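# Move the scanner reel onto the left reel pile

## Task

Take the reel lying on the scanner's glass and set it flat on the top of the stack of reels beside the glass, on the robot's left side, keeping the same face up. It only counts if the reel stays there on its own with the grippers released. Anything the robot is still touching at the end must not sag or drop once left alone, or the task fails.

## Robot and tools

ROBOT. Two Kinova Gen3 seven-joint arms, left_arm and right_arm, each ending in a Robotiq 2F-85 parallel gripper with a wrist camera. Base of left_arm sits at (+0.023, +0.436, 0) m and right_arm at (-0.012, -0.369, 0) m, both turned only slightly about z. Being named left or right says nothing about image sides.

FRAMES. Reported poses use one scene frame: origin on the table top midway between the arms, +x out over the table, +z up, left_arm on +y. Each gripper also has its own axes: +z runs along the fingers away from the wrist, and the pads close along y. The reported end_effector_position is the point between the pads when closed; closed fingertips stick out about 19 mm past it (about 6 mm when fully open), and closing pushes the tips roughly 13 mm farther out, so keep that clearance above surfaces. Reported hand positions can be a bit off, more so far from the base.

THE 16-NUMBER ROW. Every command that moves anything is one flat list of 16 numbers, all in [-1, 1], covering both arms even if one stays still: left dx, dy, dz, rx, ry, rz, left gripper position, left gripper speed, then the same eight for the right arm. dx..rz are an offset, not a pose: they are expressed in that gripper's own axes and counted from the gripper pose shown in the latest result that showed it (for later calls in the same reply, or before any result in the scene, from where the arm actually is). A value of 1.0 equals 0.6 m of travel or 180 degrees; rx, ry, rz form a single rotation vector. Sending all zeros is not a pause: it pulls the arm back to that reference pose. Gripper position is absolute: +1 fully open (85 mm), 0 about 41 mm, about -0.8 pads touching, -1 squeeze until blocked. Gripper speed: -1 about 20 mm/s, 0 about 85, +1 about 150. To leave a gripper unchanged, repeat its previous two numbers; a 0 is itself a command. For a gentle grip, open, then close to a value just under the object's width.

TOOLS.
execute_actions: argument actions is a list holding zero or one item. Empty list: just report the state. {"rows": [[16 numbers], ...], "steps": n}: up to 15 rows and at most 15 steps of 1/30 s; one row per step, last row repeated if rows run out; each row is measured from the same reference pose, not from the row before. {"steps": n} alone waits up to 300 steps counted from the previous result, including your reply time. Optional pictures true/false.
move: target is one 16-number row as above; speed is the path's top speed in m/s, 0.002 to 0.5 (default 0.25), turning capped at twice that in rad/s. Grippers travel straight lines that finish together, lasting 0.5 to 10 s; anything not reached after 10 s is cut short. Paths ignore obstacles and the other arm. Faster contact and targets set deeper past a surface mean harder pushes.
wait: seconds from 0 to 10; sends nothing new.
zoom_image: camera is one of cam_head_left, cam_head_right, cam_left_wrist, cam_right_wrist (all 504x504); region [x0, y0, x1, y1] in pixels, at most 504 by 504, origin top-left.
read_manual: optional section "licences"; returns licence text only.
finished_scene: scene number (1 or 2); ends that scene irreversibly, grades it and starts the next. Call it only once the reel rests by itself.

LIMITS AND BEHAVIOUR. Each step, the commanded pose is trimmed to within 70 mm and 16 degrees of where the gripper is; position wins over orientation if both cannot be met. Big moves may need several calls; check the reported pose and command the remainder. Fingers still closing or opening keep going between calls, and they re-close on their own if the held object slips.

READING RESULTS. The state line gives each gripper's position (m) and quat_wxyz. position_measured_pct is about 50 minus 50 times the finger position: 0 fully open; stopping below about 90 short of the request means something is held, near 90 means pads met on nothing or something tiny. "Hand target" shows where the controller is driving each arm. "pose unreachable" means the clearance check altered that arm's command; HELD marks steps not sent. The move: line gives the ending (done, off_target, moving, held, fault) and limits: paced means the pose was clipped, held means steps were blocked and the arm may then lurch faster than asked. Distances to target are listed per gripper. Joint torques reflect load and contact.

AVOID. Torque on a joint reaching its load limit (50.7 N m for the first four joints, 31.9 N m for the wrist joints, held weight included) stops that arm for 10 s. Long holds heat motors: MOTOR HOT appears from 60 °C and at 75 °C the arm sags with an OVER-TEMPERATURE FAULT. Do not let the arms collide or push each other, do not knock anything off the table, and avoid dropping, slamming or shoving the reel. Occasional outside tugs may disturb a held or loose object.

Each tool is called after "Request:" by a JSON object that holds its "op" and its "data", one argument or row to a line.

## Session

Request:
{"op": "execute_actions", "data": {
  "actions": []
}}

Scene clock: 0.00 s of 4800.00 s.
left_arm: end_effector_position=(+0.0610, +0.6596, +0.1725) position_measured_pct=0.0 end_effector_quat_wxyz=(+0.269, +0.803, +0.441, +0.297) | right_arm: end_effector_position=(+0.1517, -0.7534, +0.1541) position_measured_pct=0.0 end_effector_quat_wxyz=(+0.017, +0.971, -0.239, +0.018)
Joint positions: left_arm=[-1.807  0.523 -0.617  2.187  0.637  1.408  2.873] | right_arm=[ 0.64   0.457  0.591  1.901 -0.355  0.835 -0.594]
Joint velocities: left_arm=[ 0.001 -0.001 -0.    -0.     0.    -0.     0.001] | right_arm=[ 0.    -0.     0.     0.    -0.    -0.    -0.001]
Joint torques (N m, as the joint torque sensors report them, + toward a larger angle): no reading
Hand target (left_arm): +0.061, +0.660, +0.173; +0.269, +0.803, +0.441, +0.297
Hand target (right_arm): +0.152, -0.753, +0.154; +0.017, +0.971, -0.239, +0.018

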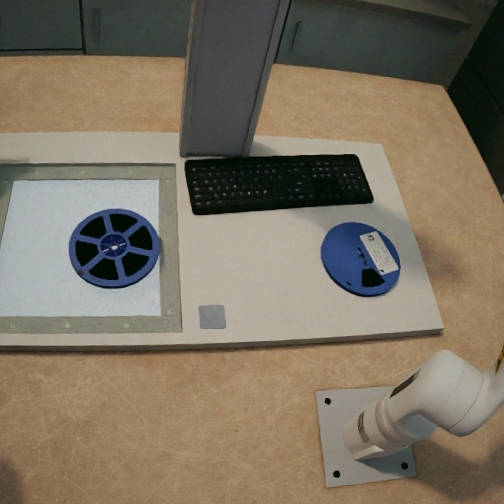

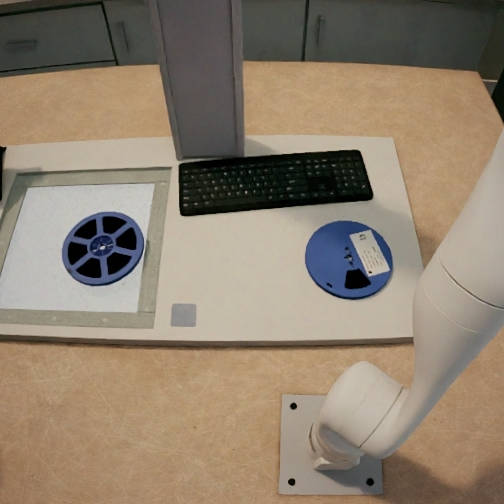

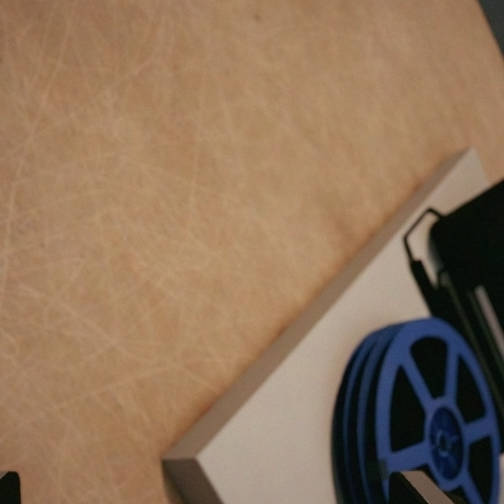

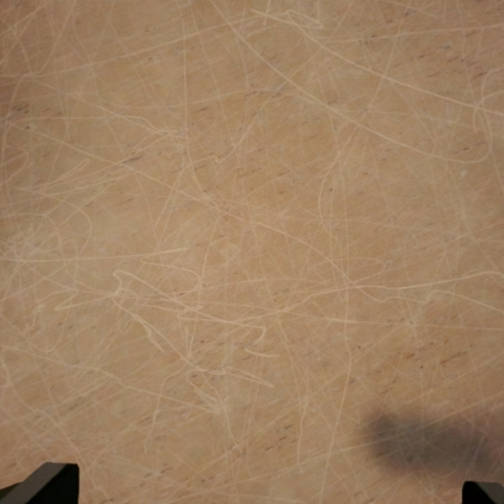

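Request:
{"op": "move", "data": {
  "target": [-0.444,0.870,0.346,0.235,0.213,-0.635,-0.72,0.5,-0.133,-0.971,-0.217,0,0,0.347,-1,0.5],
  "speed": 0.3
}}

Scene clock: 24.80 s of 4800.00 s.
left_arm: end_effector_position=(+0.3800, +0.1513, +0.3278) position_measured_pct=85.7 end_effector_quat_wxyz=(-0.003, -0.002, +1.000, +0.002) | right_arm: end_effector_position=(+0.3488, -0.1955, +0.2653) position_measured_pct=91.7 end_effector_quat_wxyz=(+0.007, +0.706, -0.708, +0.024)
Joint positions: left_arm=[-1.826 -1.06   1.077  1.369  1.089  2.102  7.578] | right_arm=[-0.795  0.261  0.252  1.696 -0.015  1.193 -3.641]
Joint velocities: left_arm=[-0.003  0.002 -0.    -0.001 -0.     0.    -0.   ] | right_arm=[ 0.    -0.002  0.001  0.    -0.     0.     0.001]
Joint torques (N m, as the joint torque sensors report them, + toward a larger angle): left_arm=[ 0.53 17.66 -6.78 -3.1  -0.53 -0.01 -0.1 ] | right_arm=[ -0.41 -12.87   1.2   -8.06   0.37  -0.26   0.11]
Hand target (left_arm): +0.380, +0.151, +0.328; -0.003, -0.002, +1.000, +0.002
Hand target (right_arm): +0.349, -0.195, +0.265; +0.007, +0.706, -0.708, +0.024
Off the commanded pose (left_arm): 0.003 m, 0 deg.
Off the commanded pose (right_arm): 0.002 m, 0 deg.
joint sent to its limit (left arm) — the command would take joint 6 (wrist pitch) past its upper limit, so that joint was sent only as far as its limit.
After step 90, 17.03 s passed at rest.
move: done; limits=paced

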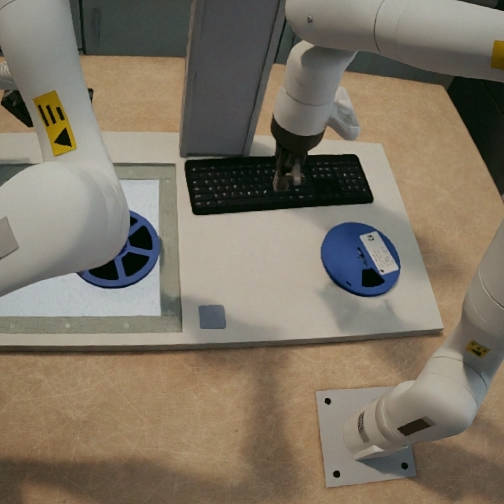

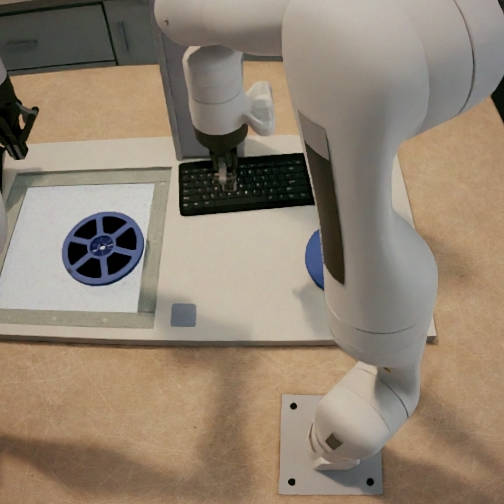

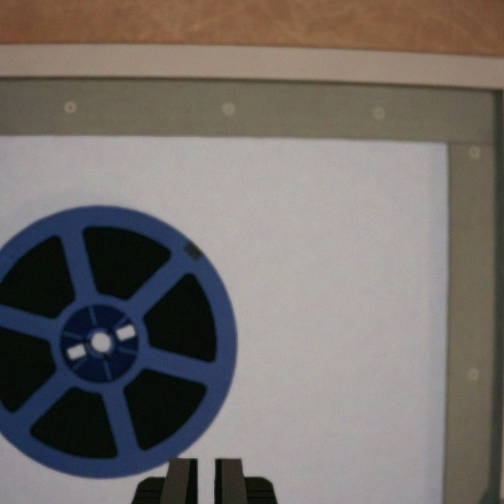

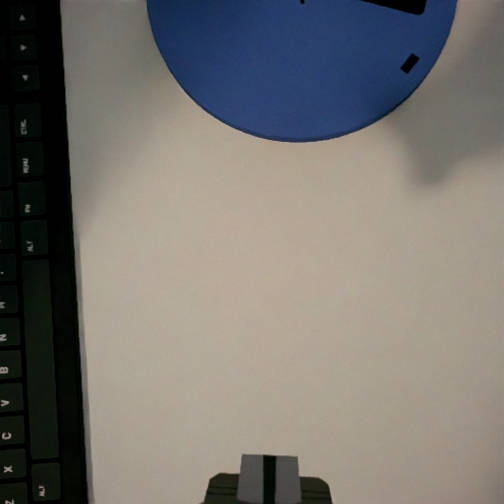

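Request:
{"op": "move", "data": {
  "target": [0.532,0.848,0.2,-0.235,-0.213,0.635,-0.72,0.5,0,0,0,0,0,0,-1,0.5],
  "speed": 0.35
}}

Scene clock: 43.20 s of 4800.00 s.
left_arm: end_effector_position=(+0.0585, +0.6580, +0.2091) position_measured_pct=85.7 end_effector_quat_wxyz=(+0.267, +0.804, +0.441, +0.295) | right_arm: end_effector_position=(+0.3488, -0.1955, +0.2653) position_measured_pct=91.7 end_effector_quat_wxyz=(+0.007, +0.706, -0.708, +0.024)
Joint positions: left_arm=[ 0.067 -1.069 -1.554  2.135 -0.28   1.123  4.456] | right_arm=[-0.795  0.261  0.252  1.696 -0.015  1.193 -3.641]
Joint velocities: left_arm=[ 0.01  -0.007 -0.003 -0.001  0.004 -0.001 -0.006] | right_arm=[ 0.     0.001 -0.    -0.001  0.     0.     0.002]
Joint torques (N m, as the joint torque sensors report them, + toward a larger angle): left_arm=[-0.56 10.54  6.82 -2.72  1.58 -0.3  -0.14] | right_arm=[ -0.04 -12.65   1.23  -8.34   0.7   -0.54  -0.08]
Hand target (left_arm): +0.059, +0.658, +0.209; +0.267, +0.804, +0.441, +0.296
Hand target (right_arm): +0.349, -0.195, +0.265; +0.007, +0.706, -0.708, +0.024
Off the commanded pose (left_arm): 0.003 m, 0 deg.
Off the commanded pose (right_arm): 0.000 m, 0 deg.
After step 90, 11.60 s passed at rest.
move: done

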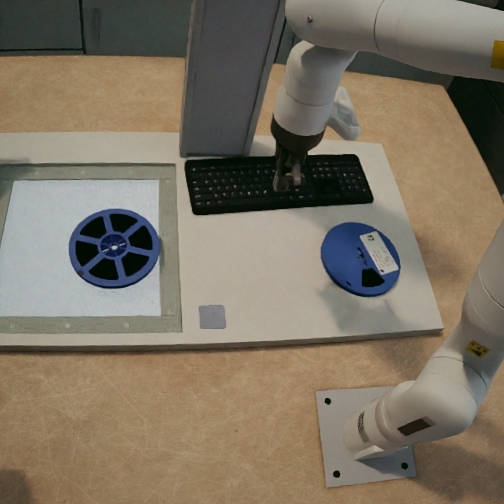

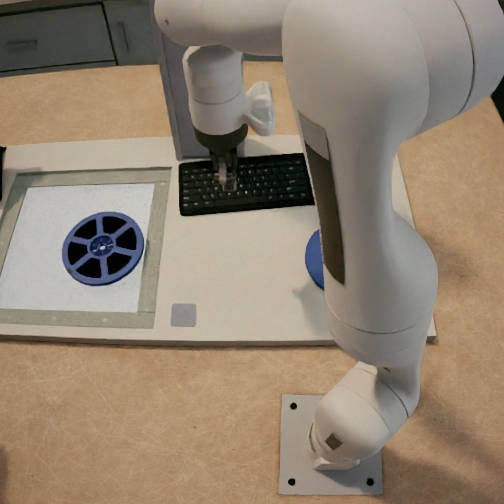

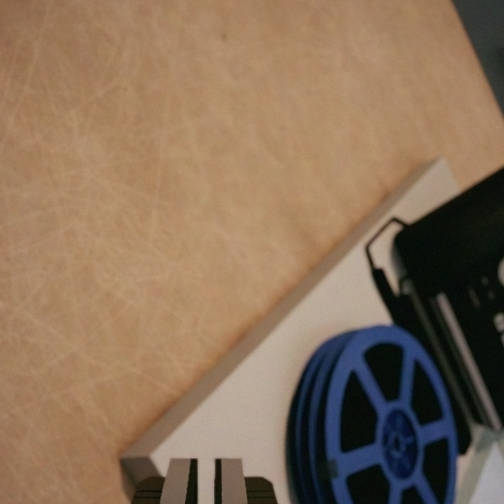

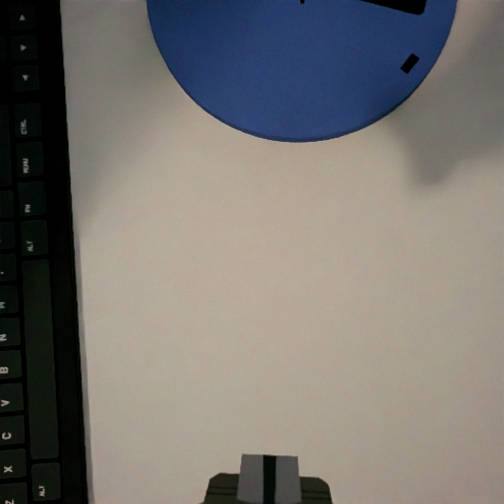

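Request:
{"op": "move", "data": {
  "target": [0.957,-0.068,0.170,0.079,0.423,-0.489,-0.72,0.5,0,0,0,0,0,0,-1,0.5],
  "speed": 0.35
}}

Scene clock: 64.87 s of 4800.00 s.
left_arm: end_effector_position=(+0.3580, +1.1604, +0.2514) position_measured_pct=85.7 end_effector_quat_wxyz=(+0.001, -0.001, +0.923, +0.385) | right_arm: end_effector_position=(+0.3488, -0.1955, +0.2653) position_measured_pct=91.7 end_effector_quat_wxyz=(+0.007, +0.706, -0.708, +0.024)
Joint positions: left_arm=[ 1.981 -0.844 -2.835  1.073  2.151 -0.766  4.3  ] | right_arm=[-0.795  0.261  0.252  1.696 -0.015  1.193 -3.641]
Joint velocities: left_arm=[-0.    -0.002 -0.    -0.001  0.001  0.    -0.   ] | right_arm=[ 0.     0.001  0.001 -0.    -0.     0.     0.001]
Joint torques (N m, as the joint torque sensors report them, + toward a larger angle): left_arm=[-0.01 25.88  1.87 -9.2  -1.41  0.65 -0.14] | right_arm=[ -0.02 -13.09   1.21  -8.82   0.42  -0.11  -0.23]
Hand target (left_arm): +0.358, +1.160, +0.251; +0.001, -0.001, +0.923, +0.384
Hand target (right_arm): +0.349, -0.195, +0.265; +0.007, +0.706, -0.708, +0.024
Off the commanded pose (left_arm): 0.004 m, 0 deg.
Off the commanded pose (right_arm): 0.000 m, 0 deg.
After step 90, 14.27 s passed at rest.
move: off_target (left_arm); limits=paced

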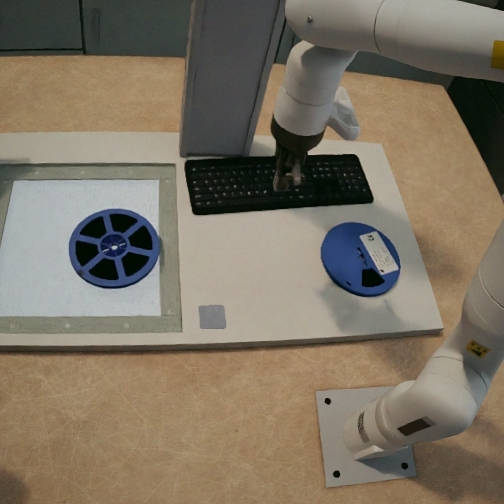

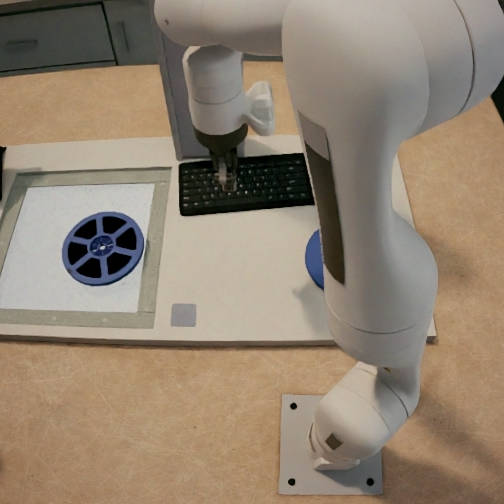

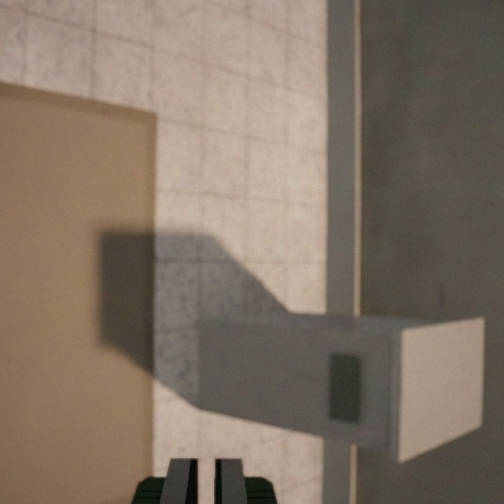

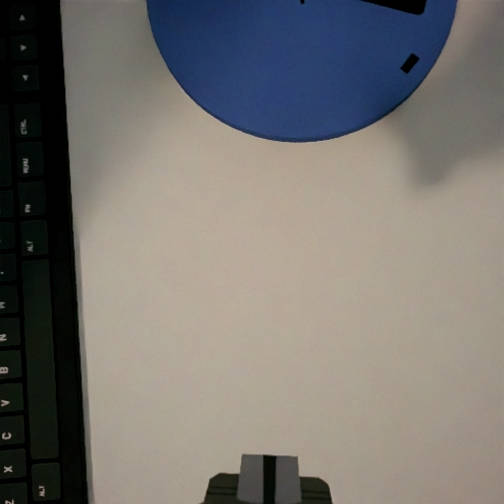

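Request:
{"op": "move", "data": {
  "target": [0.047,-0.6,-0.6,0.5,0,0,-0.72,0.5,0,0,0,0,0,0,-1,0.5],
  "speed": 0.35
}}

Scene clock: 72.13 s of 4800.00 s.
left_arm: end_effector_position=(+0.3316, +0.6513, +0.2492) position_measured_pct=85.7 end_effector_quat_wxyz=(+0.003, -0.001, +0.925, -0.380) | right_arm: end_effector_position=(+0.3488, -0.1955, +0.2653) position_measured_pct=91.7 end_effector_quat_wxyz=(+0.007, +0.706, -0.708, +0.024)
Joint positions: left_arm=[ 1.73  -0.792 -2.355  1.393  3.228 -1.631  4.078] | right_arm=[-0.795  0.261  0.252  1.696 -0.015  1.193 -3.641]
Joint velocities: left_arm=[-0.004 -0.    -0.002  0.001  0.001  0.    -0.001] | right_arm=[-0.    -0.001  0.     0.001 -0.001  0.     0.001]
Joint torques (N m, as the joint torque sensors report them, + toward a larger angle): left_arm=[ 0.32 18.46  5.46 -5.1   1.53 -1.14  0.11] | right_arm=[ -0.42 -12.83   0.7   -8.24   0.56  -0.17  -0.16]
Hand target (left_arm): +0.331, +0.651, +0.249; +0.003, -0.001, +0.925, -0.380
Hand target (right_arm): +0.349, -0.195, +0.265; +0.007, +0.706, -0.708, +0.024
Off the commanded pose (left_arm): 0.001 m, 0 deg.
Off the commanded pose (right_arm): 0.000 m, 0 deg.
After step 90, 1.60 s passed at rest.
move: done

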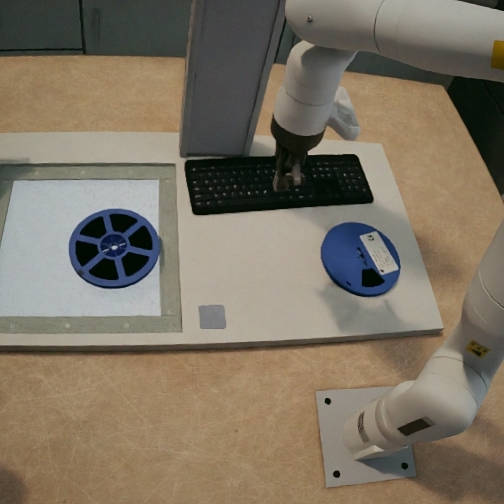

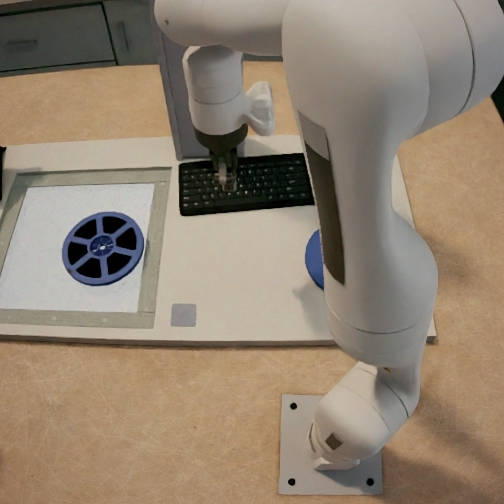

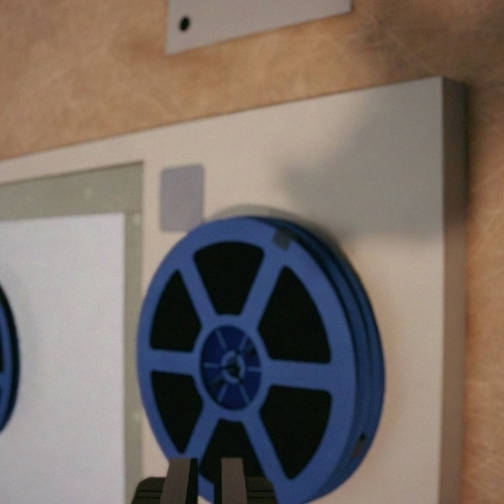

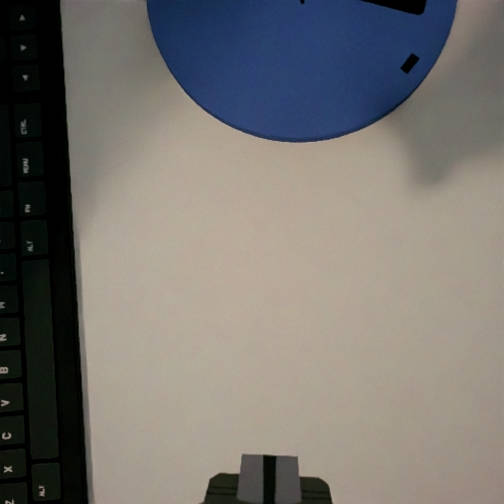

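Request:
{"op": "move", "data": {
  "target": [-0.067,-0.33,0.59,0,0,0,-0.72,0.5,-0.258,-0.037,0.242,0,0,0,-1,0.5],
  "speed": 0.25
}}

Scene clock: 85.53 s of 4800.00 s.
left_arm: end_effector_position=(+0.3740, +0.2613, +0.1388) position_measured_pct=85.7 end_effector_quat_wxyz=(+0.004, -0.000, +0.925, -0.381) | right_arm: end_effector_position=(+0.3754, -0.0478, +0.1136) position_measured_pct=91.7 end_effector_quat_wxyz=(+0.008, +0.706, -0.708, +0.024)
Joint positions: left_arm=[ 2.345 -0.776 -2.218  2.135  3.542 -0.5    4.354] | right_arm=[-0.933  0.667  0.183  1.575 -0.08   0.922 -3.835]
Joint velocities: left_arm=[ 0.004 -0.002  0.001  0.    -0.001  0.001 -0.   ] | right_arm=[-0.     0.002  0.    -0.001 -0.001 -0.     0.   ]
Joint torques (N m, as the joint torque sensors report them, + toward a larger angle): left_arm=[ 0.17 13.02  5.96 -2.6   0.9  -0.68 -0.36] | right_arm=[ -0.7  -19.25   2.04  -7.46   0.16  -0.14  -0.08]
Hand target (left_arm): +0.374, +0.261, +0.139; +0.004, -0.000, +0.925, -0.381
Hand target (right_arm): +0.375, -0.048, +0.114; +0.008, +0.706, -0.708, +0.024
Off the commanded pose (left_arm): 0.002 m, 0 deg.
Off the commanded pose (right_arm): 0.001 m, 0 deg.
After step 90, 8.20 s passed at rest.
move: done

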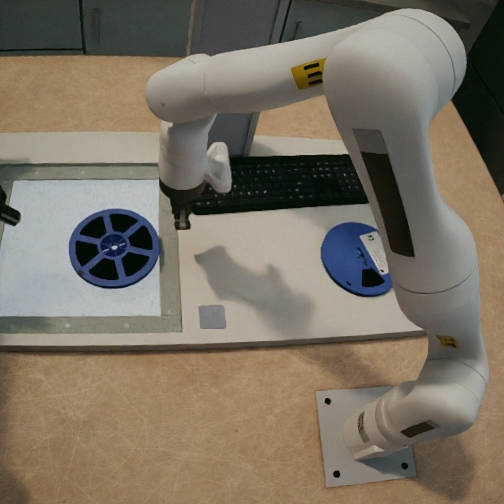

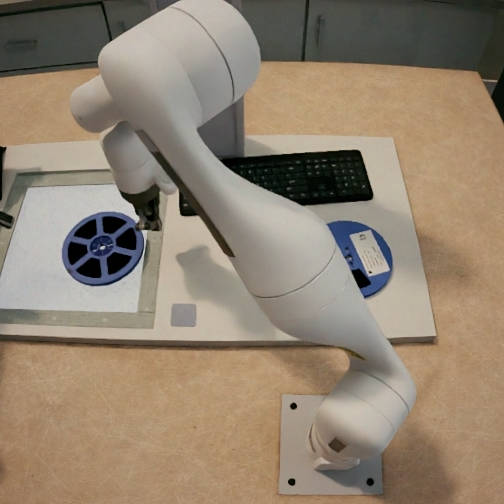

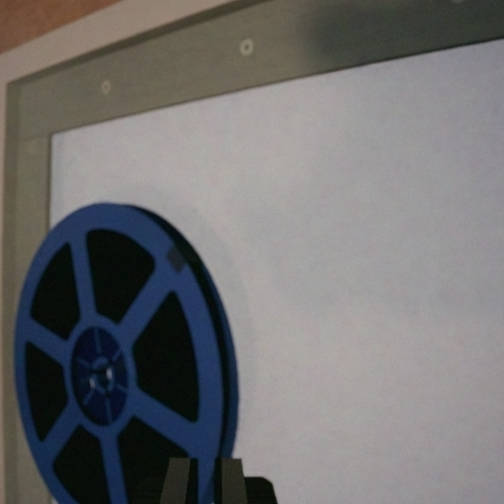

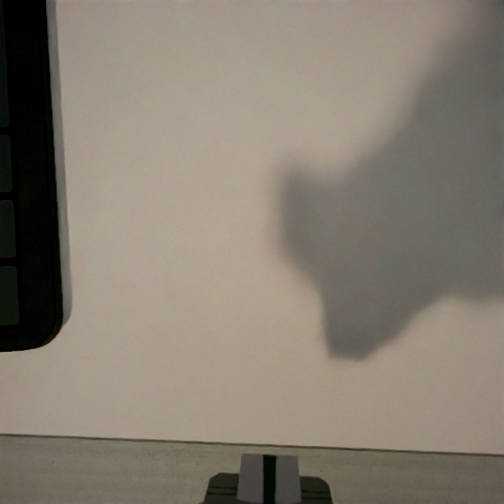

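Request:
{"op": "move", "data": {
  "target": [0.005,0.025,0.16,0,0,0,-0.65,0.5,-0.035,0.007,0.065,0,0,0,-1,0.5],
  "speed": 0.08
}}

Scene clock: 98.53 s of 4800.00 s.
left_arm: end_effector_position=(+0.3719, +0.2044, +0.0605) position_measured_pct=82.5 end_effector_quat_wxyz=(+0.005, -0.000, +0.925, -0.381) | right_arm: end_effector_position=(+0.3723, -0.0286, +0.0737) position_measured_pct=91.7 end_effector_quat_wxyz=(+0.007, +0.706, -0.708, +0.024)
Joint positions: left_arm=[ 2.54  -1.013 -2.259  2.178  3.55  -0.168  4.313] | right_arm=[-0.955  0.748  0.173  1.569 -0.092  0.849 -3.862]
Joint velocities: left_arm=[ 0.007 -0.009  0.     0.     0.     0.     0.   ] | right_arm=[-0.     0.001  0.     0.    -0.001  0.    -0.001]
Joint torques (N m, as the joint torque sensors report them, + toward a larger angle): left_arm=[ 0.14 14.19  6.84 -0.42  0.06 -0.5  -0.23] | right_arm=[ -0.53 -19.96   2.3   -6.99   0.7   -0.49  -0.11]
Hand target (left_arm): +0.372, +0.204, +0.060; +0.004, -0.000, +0.925, -0.381
Hand target (right_arm): +0.372, -0.029, +0.074; +0.008, +0.706, -0.708, +0.024
Off the commanded pose (left_arm): 0.000 m, 0 deg.
Off the commanded pose (right_arm): 0.000 m, 0 deg.
After step 90, 8.50 s passed at rest.
move: done

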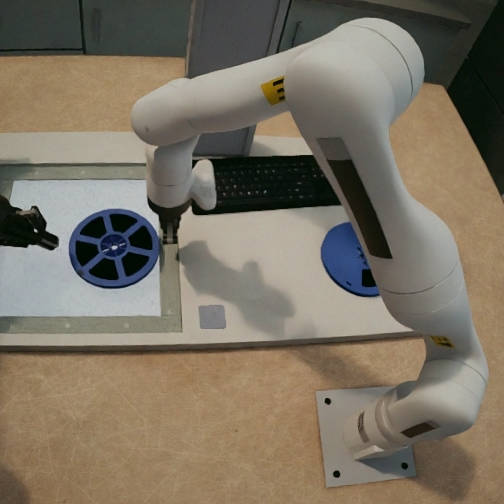

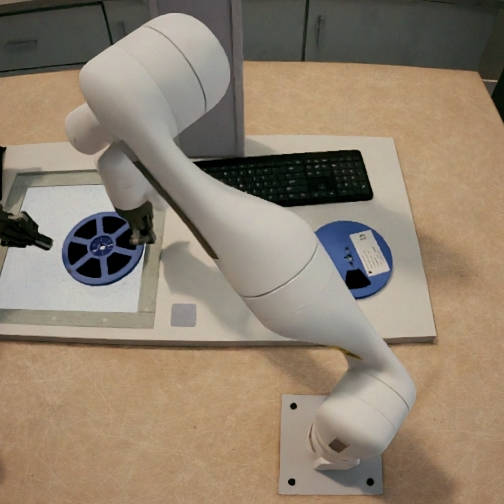

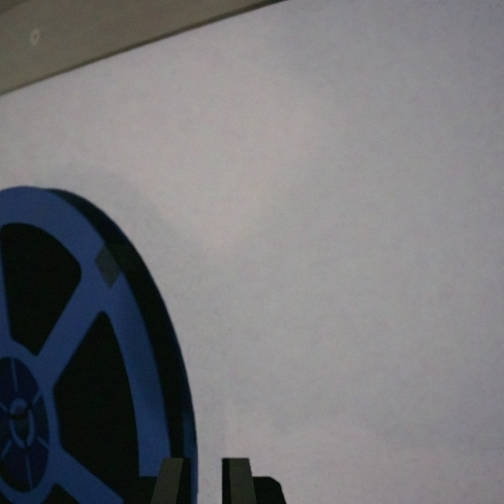

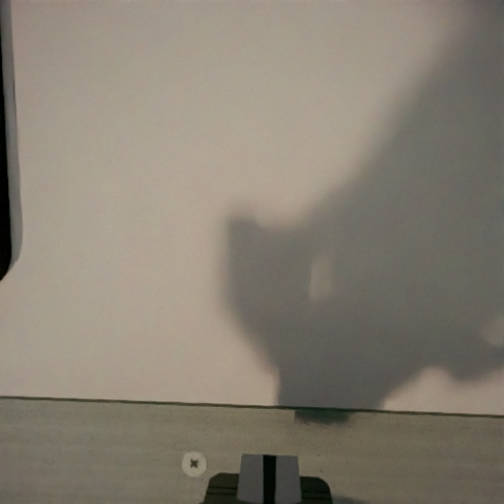

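Request:
{"op": "move", "data": {
  "target": [0,0.013,0.013,0,0,0,-0.65,0.5,0,0,0.035,0,0,0,-1,0.5],
  "speed": 0.01
}}

Scene clock: 105.53 s of 4800.00 s.
left_arm: end_effector_position=(+0.3720, +0.2044, +0.0495) position_measured_pct=82.5 end_effector_quat_wxyz=(+0.005, -0.000, +0.925, -0.381) | right_arm: end_effector_position=(+0.3729, -0.0296, +0.0527) position_measured_pct=91.7 end_effector_quat_wxyz=(+0.007, +0.706, -0.708, +0.024)
Joint positions: left_arm=[ 2.545 -1.046 -2.268  2.177  3.541 -0.144  4.299] | right_arm=[-0.949  0.781  0.167  1.584 -0.097  0.8   -3.859]
Joint velocities: left_arm=[-0.    -0.     0.001 -0.    -0.    -0.    -0.   ] | right_arm=[ 0.     0.001 -0.    -0.     0.    -0.     0.001]
Joint torques (N m, as the joint torque sensors report them, + toward a larger angle): left_arm=[-0.04 14.7   7.16  0.12  0.03 -1.02 -0.07] | right_arm=[  0.08 -20.25   2.34  -5.96   0.36   0.01   0.19]
Hand target (left_arm): +0.372, +0.204, +0.049; +0.005, -0.000, +0.925, -0.381
Hand target (right_arm): +0.373, -0.030, +0.053; +0.007, +0.706, -0.708, +0.024
Off the commanded pose (left_arm): 0.000 m, 0 deg.
Off the commanded pose (right_arm): 0.000 m, 0 deg.
After step 90, 1.70 s passed at rest.
move: done

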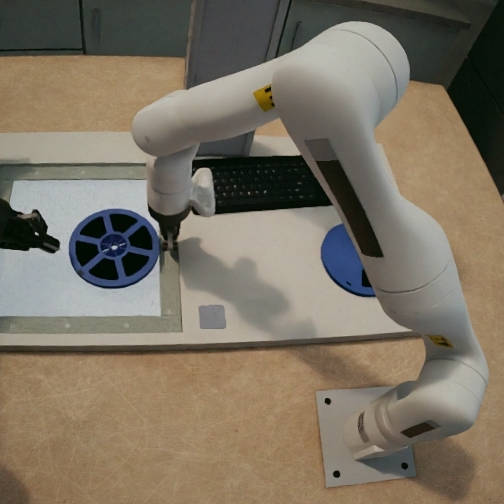

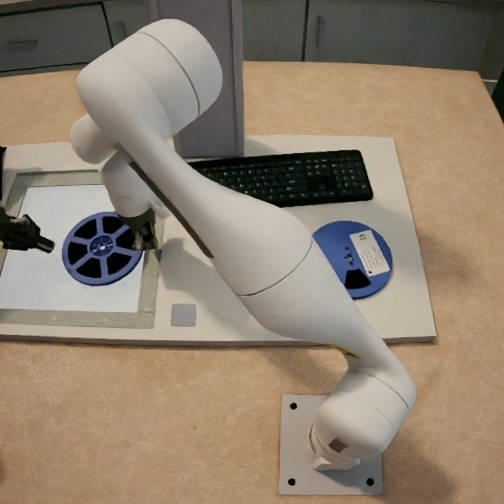

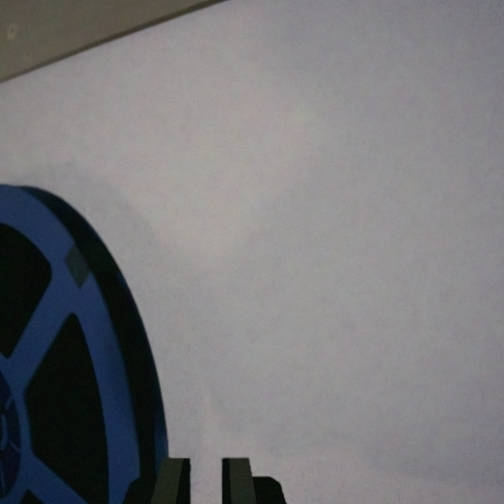

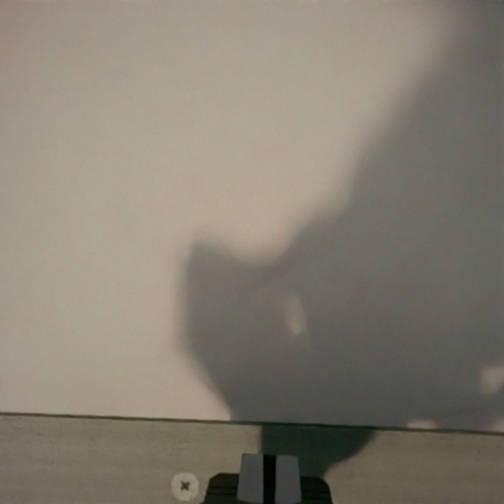

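Request:
{"op": "zoom_image", "data": {
  "camera": "cam_head_left",
  "region": [20,180,220,320]
}}

Region (20, 180, 220, 320) of cam_head_left's 504x504 image, scaled by 2.520, with more detail than that image has; it fills the top 353 rows of this view, and the rest is white.

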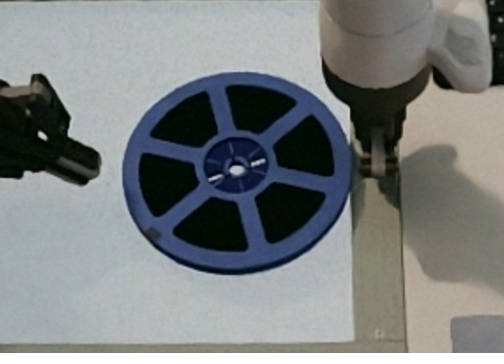

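Request:
{"op": "move", "data": {
  "target": [0,-0.026,0.026,0,0,0,-0.65,0.5,-0.009,0,-0.002,0,0,0,-1,0.5],
  "speed": 0.008
}}

Request:
{"op": "zoom_image", "data": {
  "camera": "cam_head_left",
  "region": [20,180,220,320]
}}

Scene clock: 114.13 s of 4800.00 s.
left_arm: end_effector_position=(+0.3723, +0.1825, +0.0494) position_measured_pct=82.5 end_effector_quat_wxyz=(+0.005, -0.000, +0.925, -0.381) | right_arm: end_effector_position=(+0.3729, -0.0241, +0.0537) position_measured_pct=91.7 end_effector_quat_wxyz=(+0.007, +0.706, -0.708, +0.024)
Joint positions: left_arm=[ 2.601 -1.055 -2.256  2.171  3.563 -0.101  4.321] | right_arm=[-0.957  0.786  0.168  1.569 -0.097  0.811 -3.866]
Joint velocities: left_arm=[0.001 0.001 0.    0.    0.    0.    0.002] | right_arm=[ 0.     0.001 -0.001  0.    -0.    -0.    -0.001]
Joint torques (N m, as the joint torque sensors report them, + toward a larger angle): left_arm=[ 0.23 14.83  7.81 -0.29  0.31 -0.78 -0.01] | right_arm=[ -0.47 -20.62   2.26  -6.81   0.42  -0.17  -0.12]
Hand target (left_arm): +0.372, +0.182, +0.049; +0.005, -0.000, +0.925, -0.381
Hand target (right_arm): +0.373, -0.024, +0.054; +0.007, +0.706, -0.708, +0.024
Off the commanded pose (left_arm): 0.000 m, 0 deg.
Off the commanded pose (right_arm): 0.000 m, 0 deg.
After step 90, 2.63 s passed at rest.
move: done

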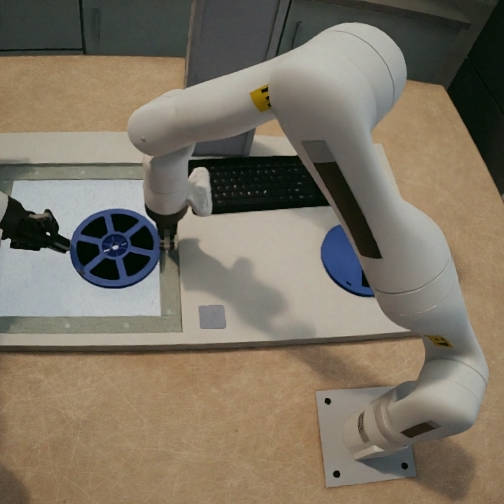

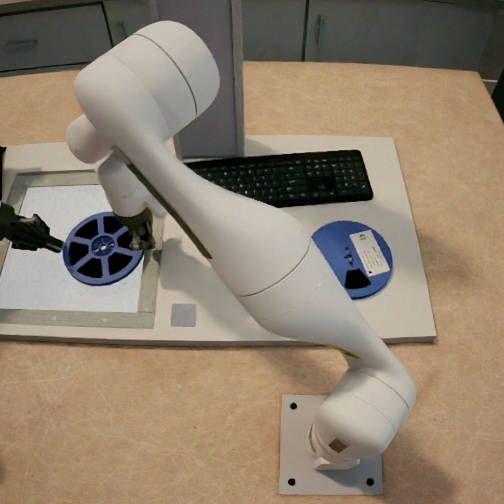

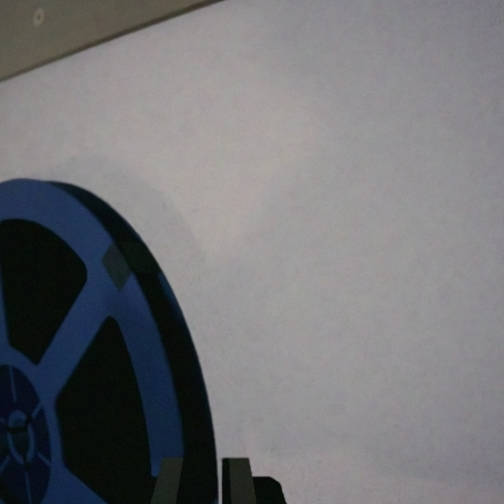

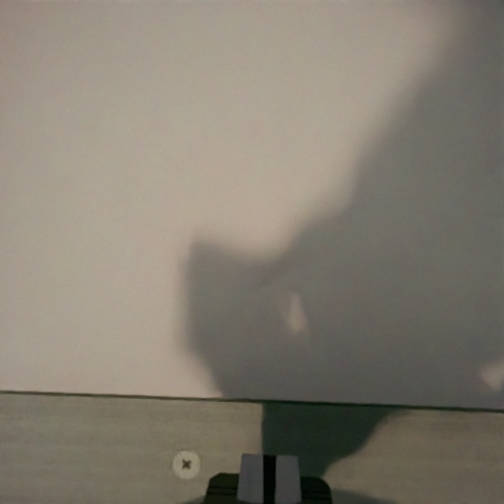

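Region (20, 180, 220, 320) of cam_head_left's 504x504 image, scaled by 2.520, with more detail than that image has; it fills the top 353 rows of this view, and the rest is white.

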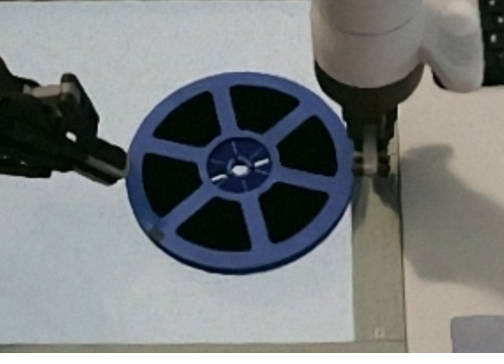

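Request:
{"op": "move", "data": {
  "target": [0,-0.008,0.008,0,0,0,-0.65,0.5,0,0,0,0,0,0,-1,0.5],
  "speed": 0.005
}}

Request:
{"op": "zoom_image", "data": {
  "camera": "cam_head_left",
  "region": [20,180,220,320]
}}

Scene clock: 118.07 s of 4800.00 s.
left_arm: end_effector_position=(+0.3732, +0.1772, +0.0493) position_measured_pct=82.5 end_effector_quat_wxyz=(+0.006, -0.002, +0.925, -0.380) | right_arm: end_effector_position=(+0.3733, -0.0264, +0.0536) position_measured_pct=91.7 end_effector_quat_wxyz=(+0.009, +0.705, -0.709, +0.025)
Joint positions: left_arm=[ 2.617 -1.056 -2.253  2.169  3.569 -0.089  4.328] | right_arm=[-0.954  0.786  0.168  1.571 -0.095  0.812 -3.867]
Joint velocities: left_arm=[-0.001  0.001  0.    -0.    -0.001 -0.    -0.   ] | right_arm=[ 0.002 -0.    -0.003 -0.     0.004 -0.    -0.003]
Joint torques (N m, as the joint torque sensors report them, + toward a larger angle): left_arm=[ 2.26 13.84  8.19 -0.25 -0.11 -0.69 -0.18] | right_arm=[ -1.36 -20.53   0.12  -7.47  -0.6   -0.71   0.22]
Hand target (left_arm): +0.372, +0.176, +0.049; +0.005, -0.000, +0.925, -0.381
Hand target (right_arm): +0.373, -0.024, +0.054; +0.007, +0.706, -0.708, +0.024
Off the commanded pose (left_arm): 0.002 m, 0 deg.
Off the commanded pose (right_arm): 0.002 m, 0 deg.
move: done

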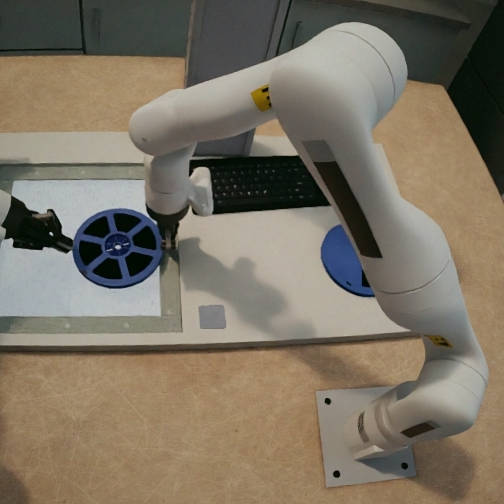

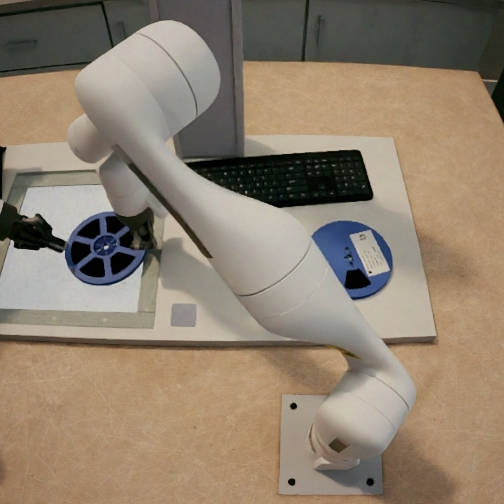

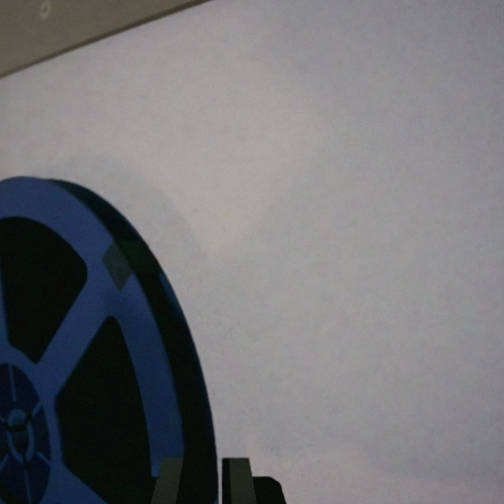

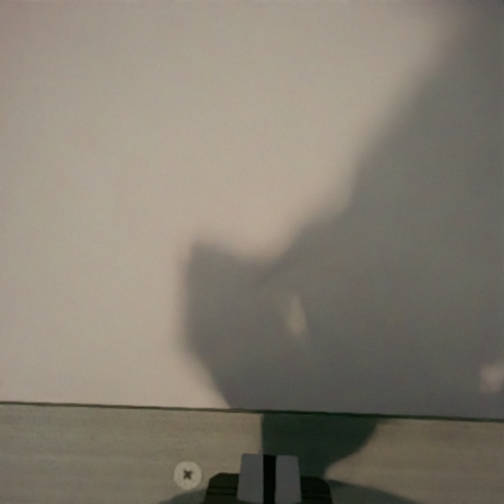

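Region (20, 180, 220, 320) of cam_head_left's 504x504 image, scaled by 2.520, with more detail than that image has; it fills the top 353 rows of this view, and the rest is white.

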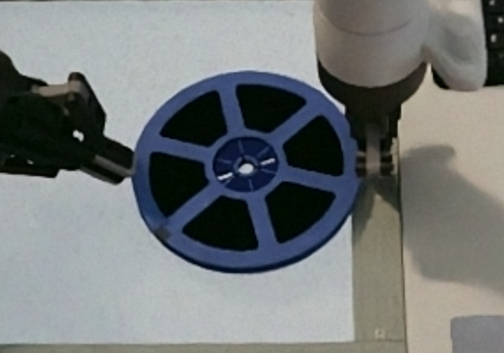

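Request:
{"op": "zoom_image", "data": {
  "camera": "cam_left_wrist",
  "region": [120,400,300,504]
}}

Region (120, 400, 300, 504) of cam_left_wrist's 504x504 image, scaled by 2.800; it fills the top 291 rows of this view, and the rest is white.

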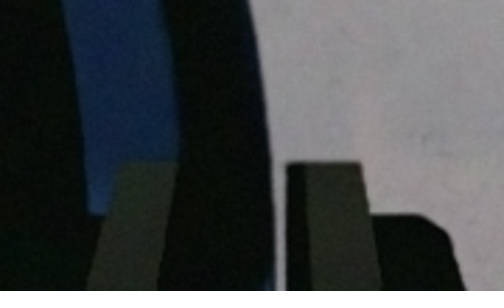

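Request:
{"op": "move", "data": {
  "target": [0,0.003,-0.0075,0,0,0,-0.55,0.5,-0.004,0,0,0,0,0,-1,0.5],
  "speed": 0.008
}}

Request:
{"op": "move", "data": {
  "target": [0,-0.013,0.013,0,0,0,-0.55,0.5,0,0,0,0,0,0,-1,0.5],
  "speed": 0.005
}}

Request:
{"op": "zoom_image", "data": {
  "camera": "cam_left_wrist",
  "region": [60,300,360,504]
}}

Scene clock: 134.10 s of 4800.00 s.
left_arm: end_effector_position=(+0.3731, +0.1816, +0.0512) position_measured_pct=77.8 end_effector_quat_wxyz=(+0.006, -0.002, +0.925, -0.380) | right_arm: end_effector_position=(+0.3734, -0.0244, +0.0535) position_measured_pct=91.7 end_effector_quat_wxyz=(+0.009, +0.705, -0.709, +0.025)
Joint positions: left_arm=[ 2.604 -1.048 -2.254  2.171  3.566 -0.101  4.326] | right_arm=[-0.956  0.789  0.167  1.564 -0.094  0.816 -3.871]
Joint velocities: left_arm=[ 0.    -0.    -0.    -0.    -0.    -0.     0.001] | right_arm=[ 0.    -0.001 -0.001 -0.001  0.     0.    -0.   ]
Joint torques (N m, as the joint torque sensors report them, + toward a larger angle): left_arm=[ 0.04 14.98  7.58 -0.31 -0.05 -0.99  0.12] | right_arm=[ -0.41 -20.17   1.9   -6.56   0.22  -0.21  -0.23]
Hand target (left_arm): +0.373, +0.182, +0.051; +0.006, -0.002, +0.925, -0.380
Hand target (right_arm): +0.373, -0.024, +0.053; +0.009, +0.705, -0.709, +0.025
Off the commanded pose (left_arm): 0.000 m, 0 deg.
Off the commanded pose (right_arm): 0.000 m, 0 deg.
After step 90, 12.20 s passed at rest.
move: done

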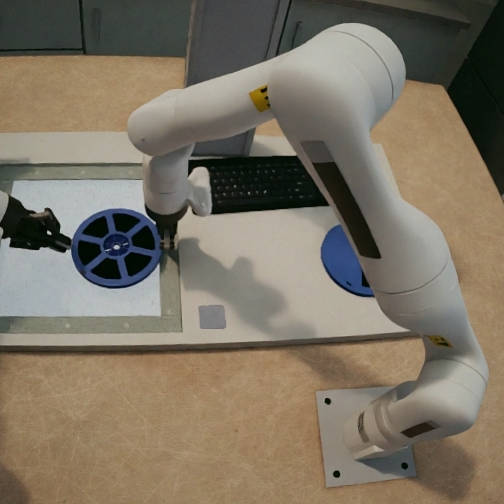

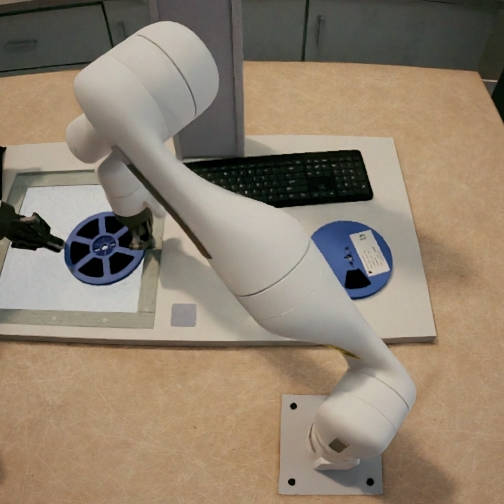

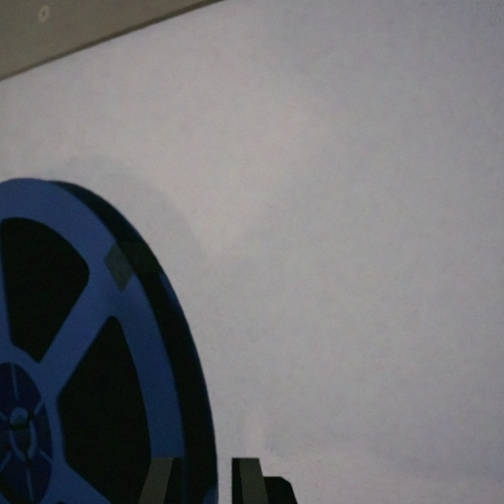

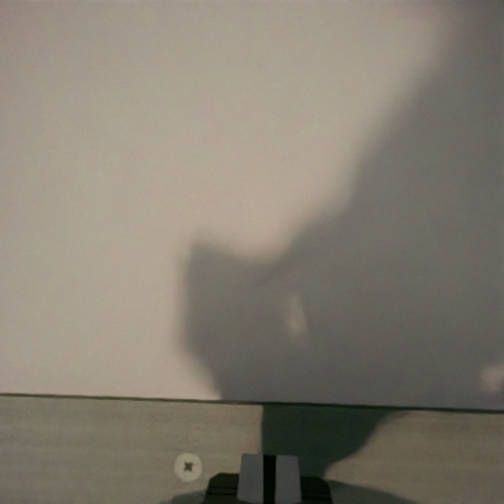

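Scene clock: 136.53 s of 4800.00 s.
left_arm: end_effector_position=(+0.3733, +0.1706, +0.0512) position_measured_pct=77.8 end_effector_quat_wxyz=(+0.006, -0.002, +0.925, -0.380) | right_arm: end_effector_position=(+0.3735, -0.0245, +0.0535) position_measured_pct=91.7 end_effector_quat_wxyz=(+0.009, +0.705, -0.709, +0.025)
Joint positions: left_arm=[ 2.633 -1.052 -2.249  2.166  3.577 -0.081  4.337] | right_arm=[-0.956  0.789  0.167  1.564 -0.094  0.816 -3.871]
Joint velocities: left_arm=[-0.001 -0.001 -0.    -0.    -0.     0.     0.001] | right_arm=[ 0.    -0.002 -0.     0.001  0.002 -0.    -0.002]
Joint torques (N m, as the joint torque sensors report them, + toward a larger angle): left_arm=[ 0.55 14.7   7.39  0.09 -0.01 -1.   -0.25] | right_arm=[ -0.72 -20.9    1.95  -6.28   0.44  -0.37   0.07]
Hand target (left_arm): +0.373, +0.171, +0.051; +0.006, -0.002, +0.925, -0.380
Hand target (right_arm): +0.373, -0.024, +0.053; +0.009, +0.705, -0.709, +0.025
Off the commanded pose (left_arm): 0.000 m, 0 deg.
Off the commanded pose (right_arm): 0.000 m, 0 deg.
move: done

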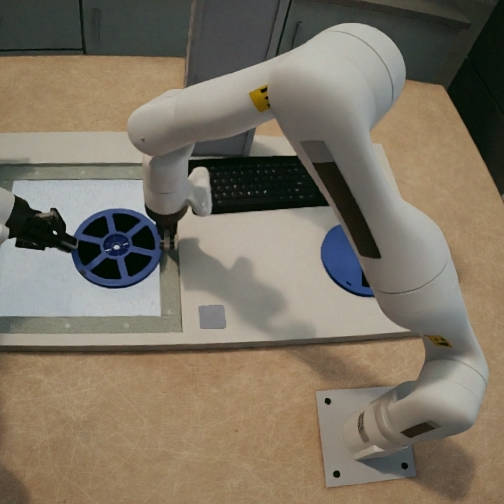

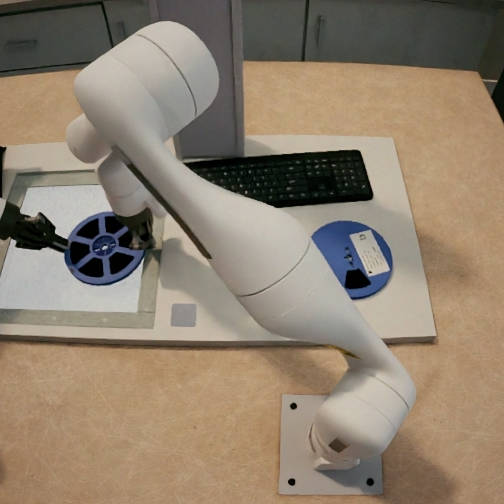

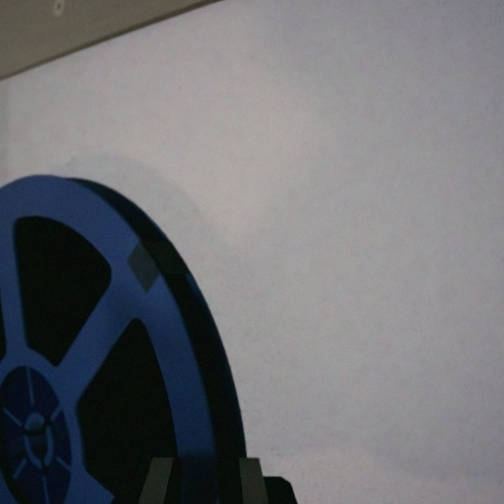

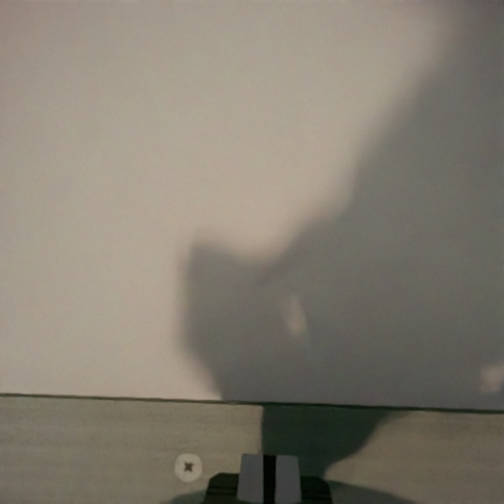

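Region (60, 300, 360, 504) of cam_left_wrist's 504x504 image, scaled by 1.680; it fills the top 343 rows of this view, and the rest is white.

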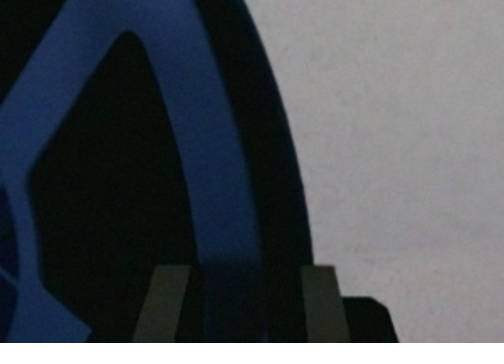

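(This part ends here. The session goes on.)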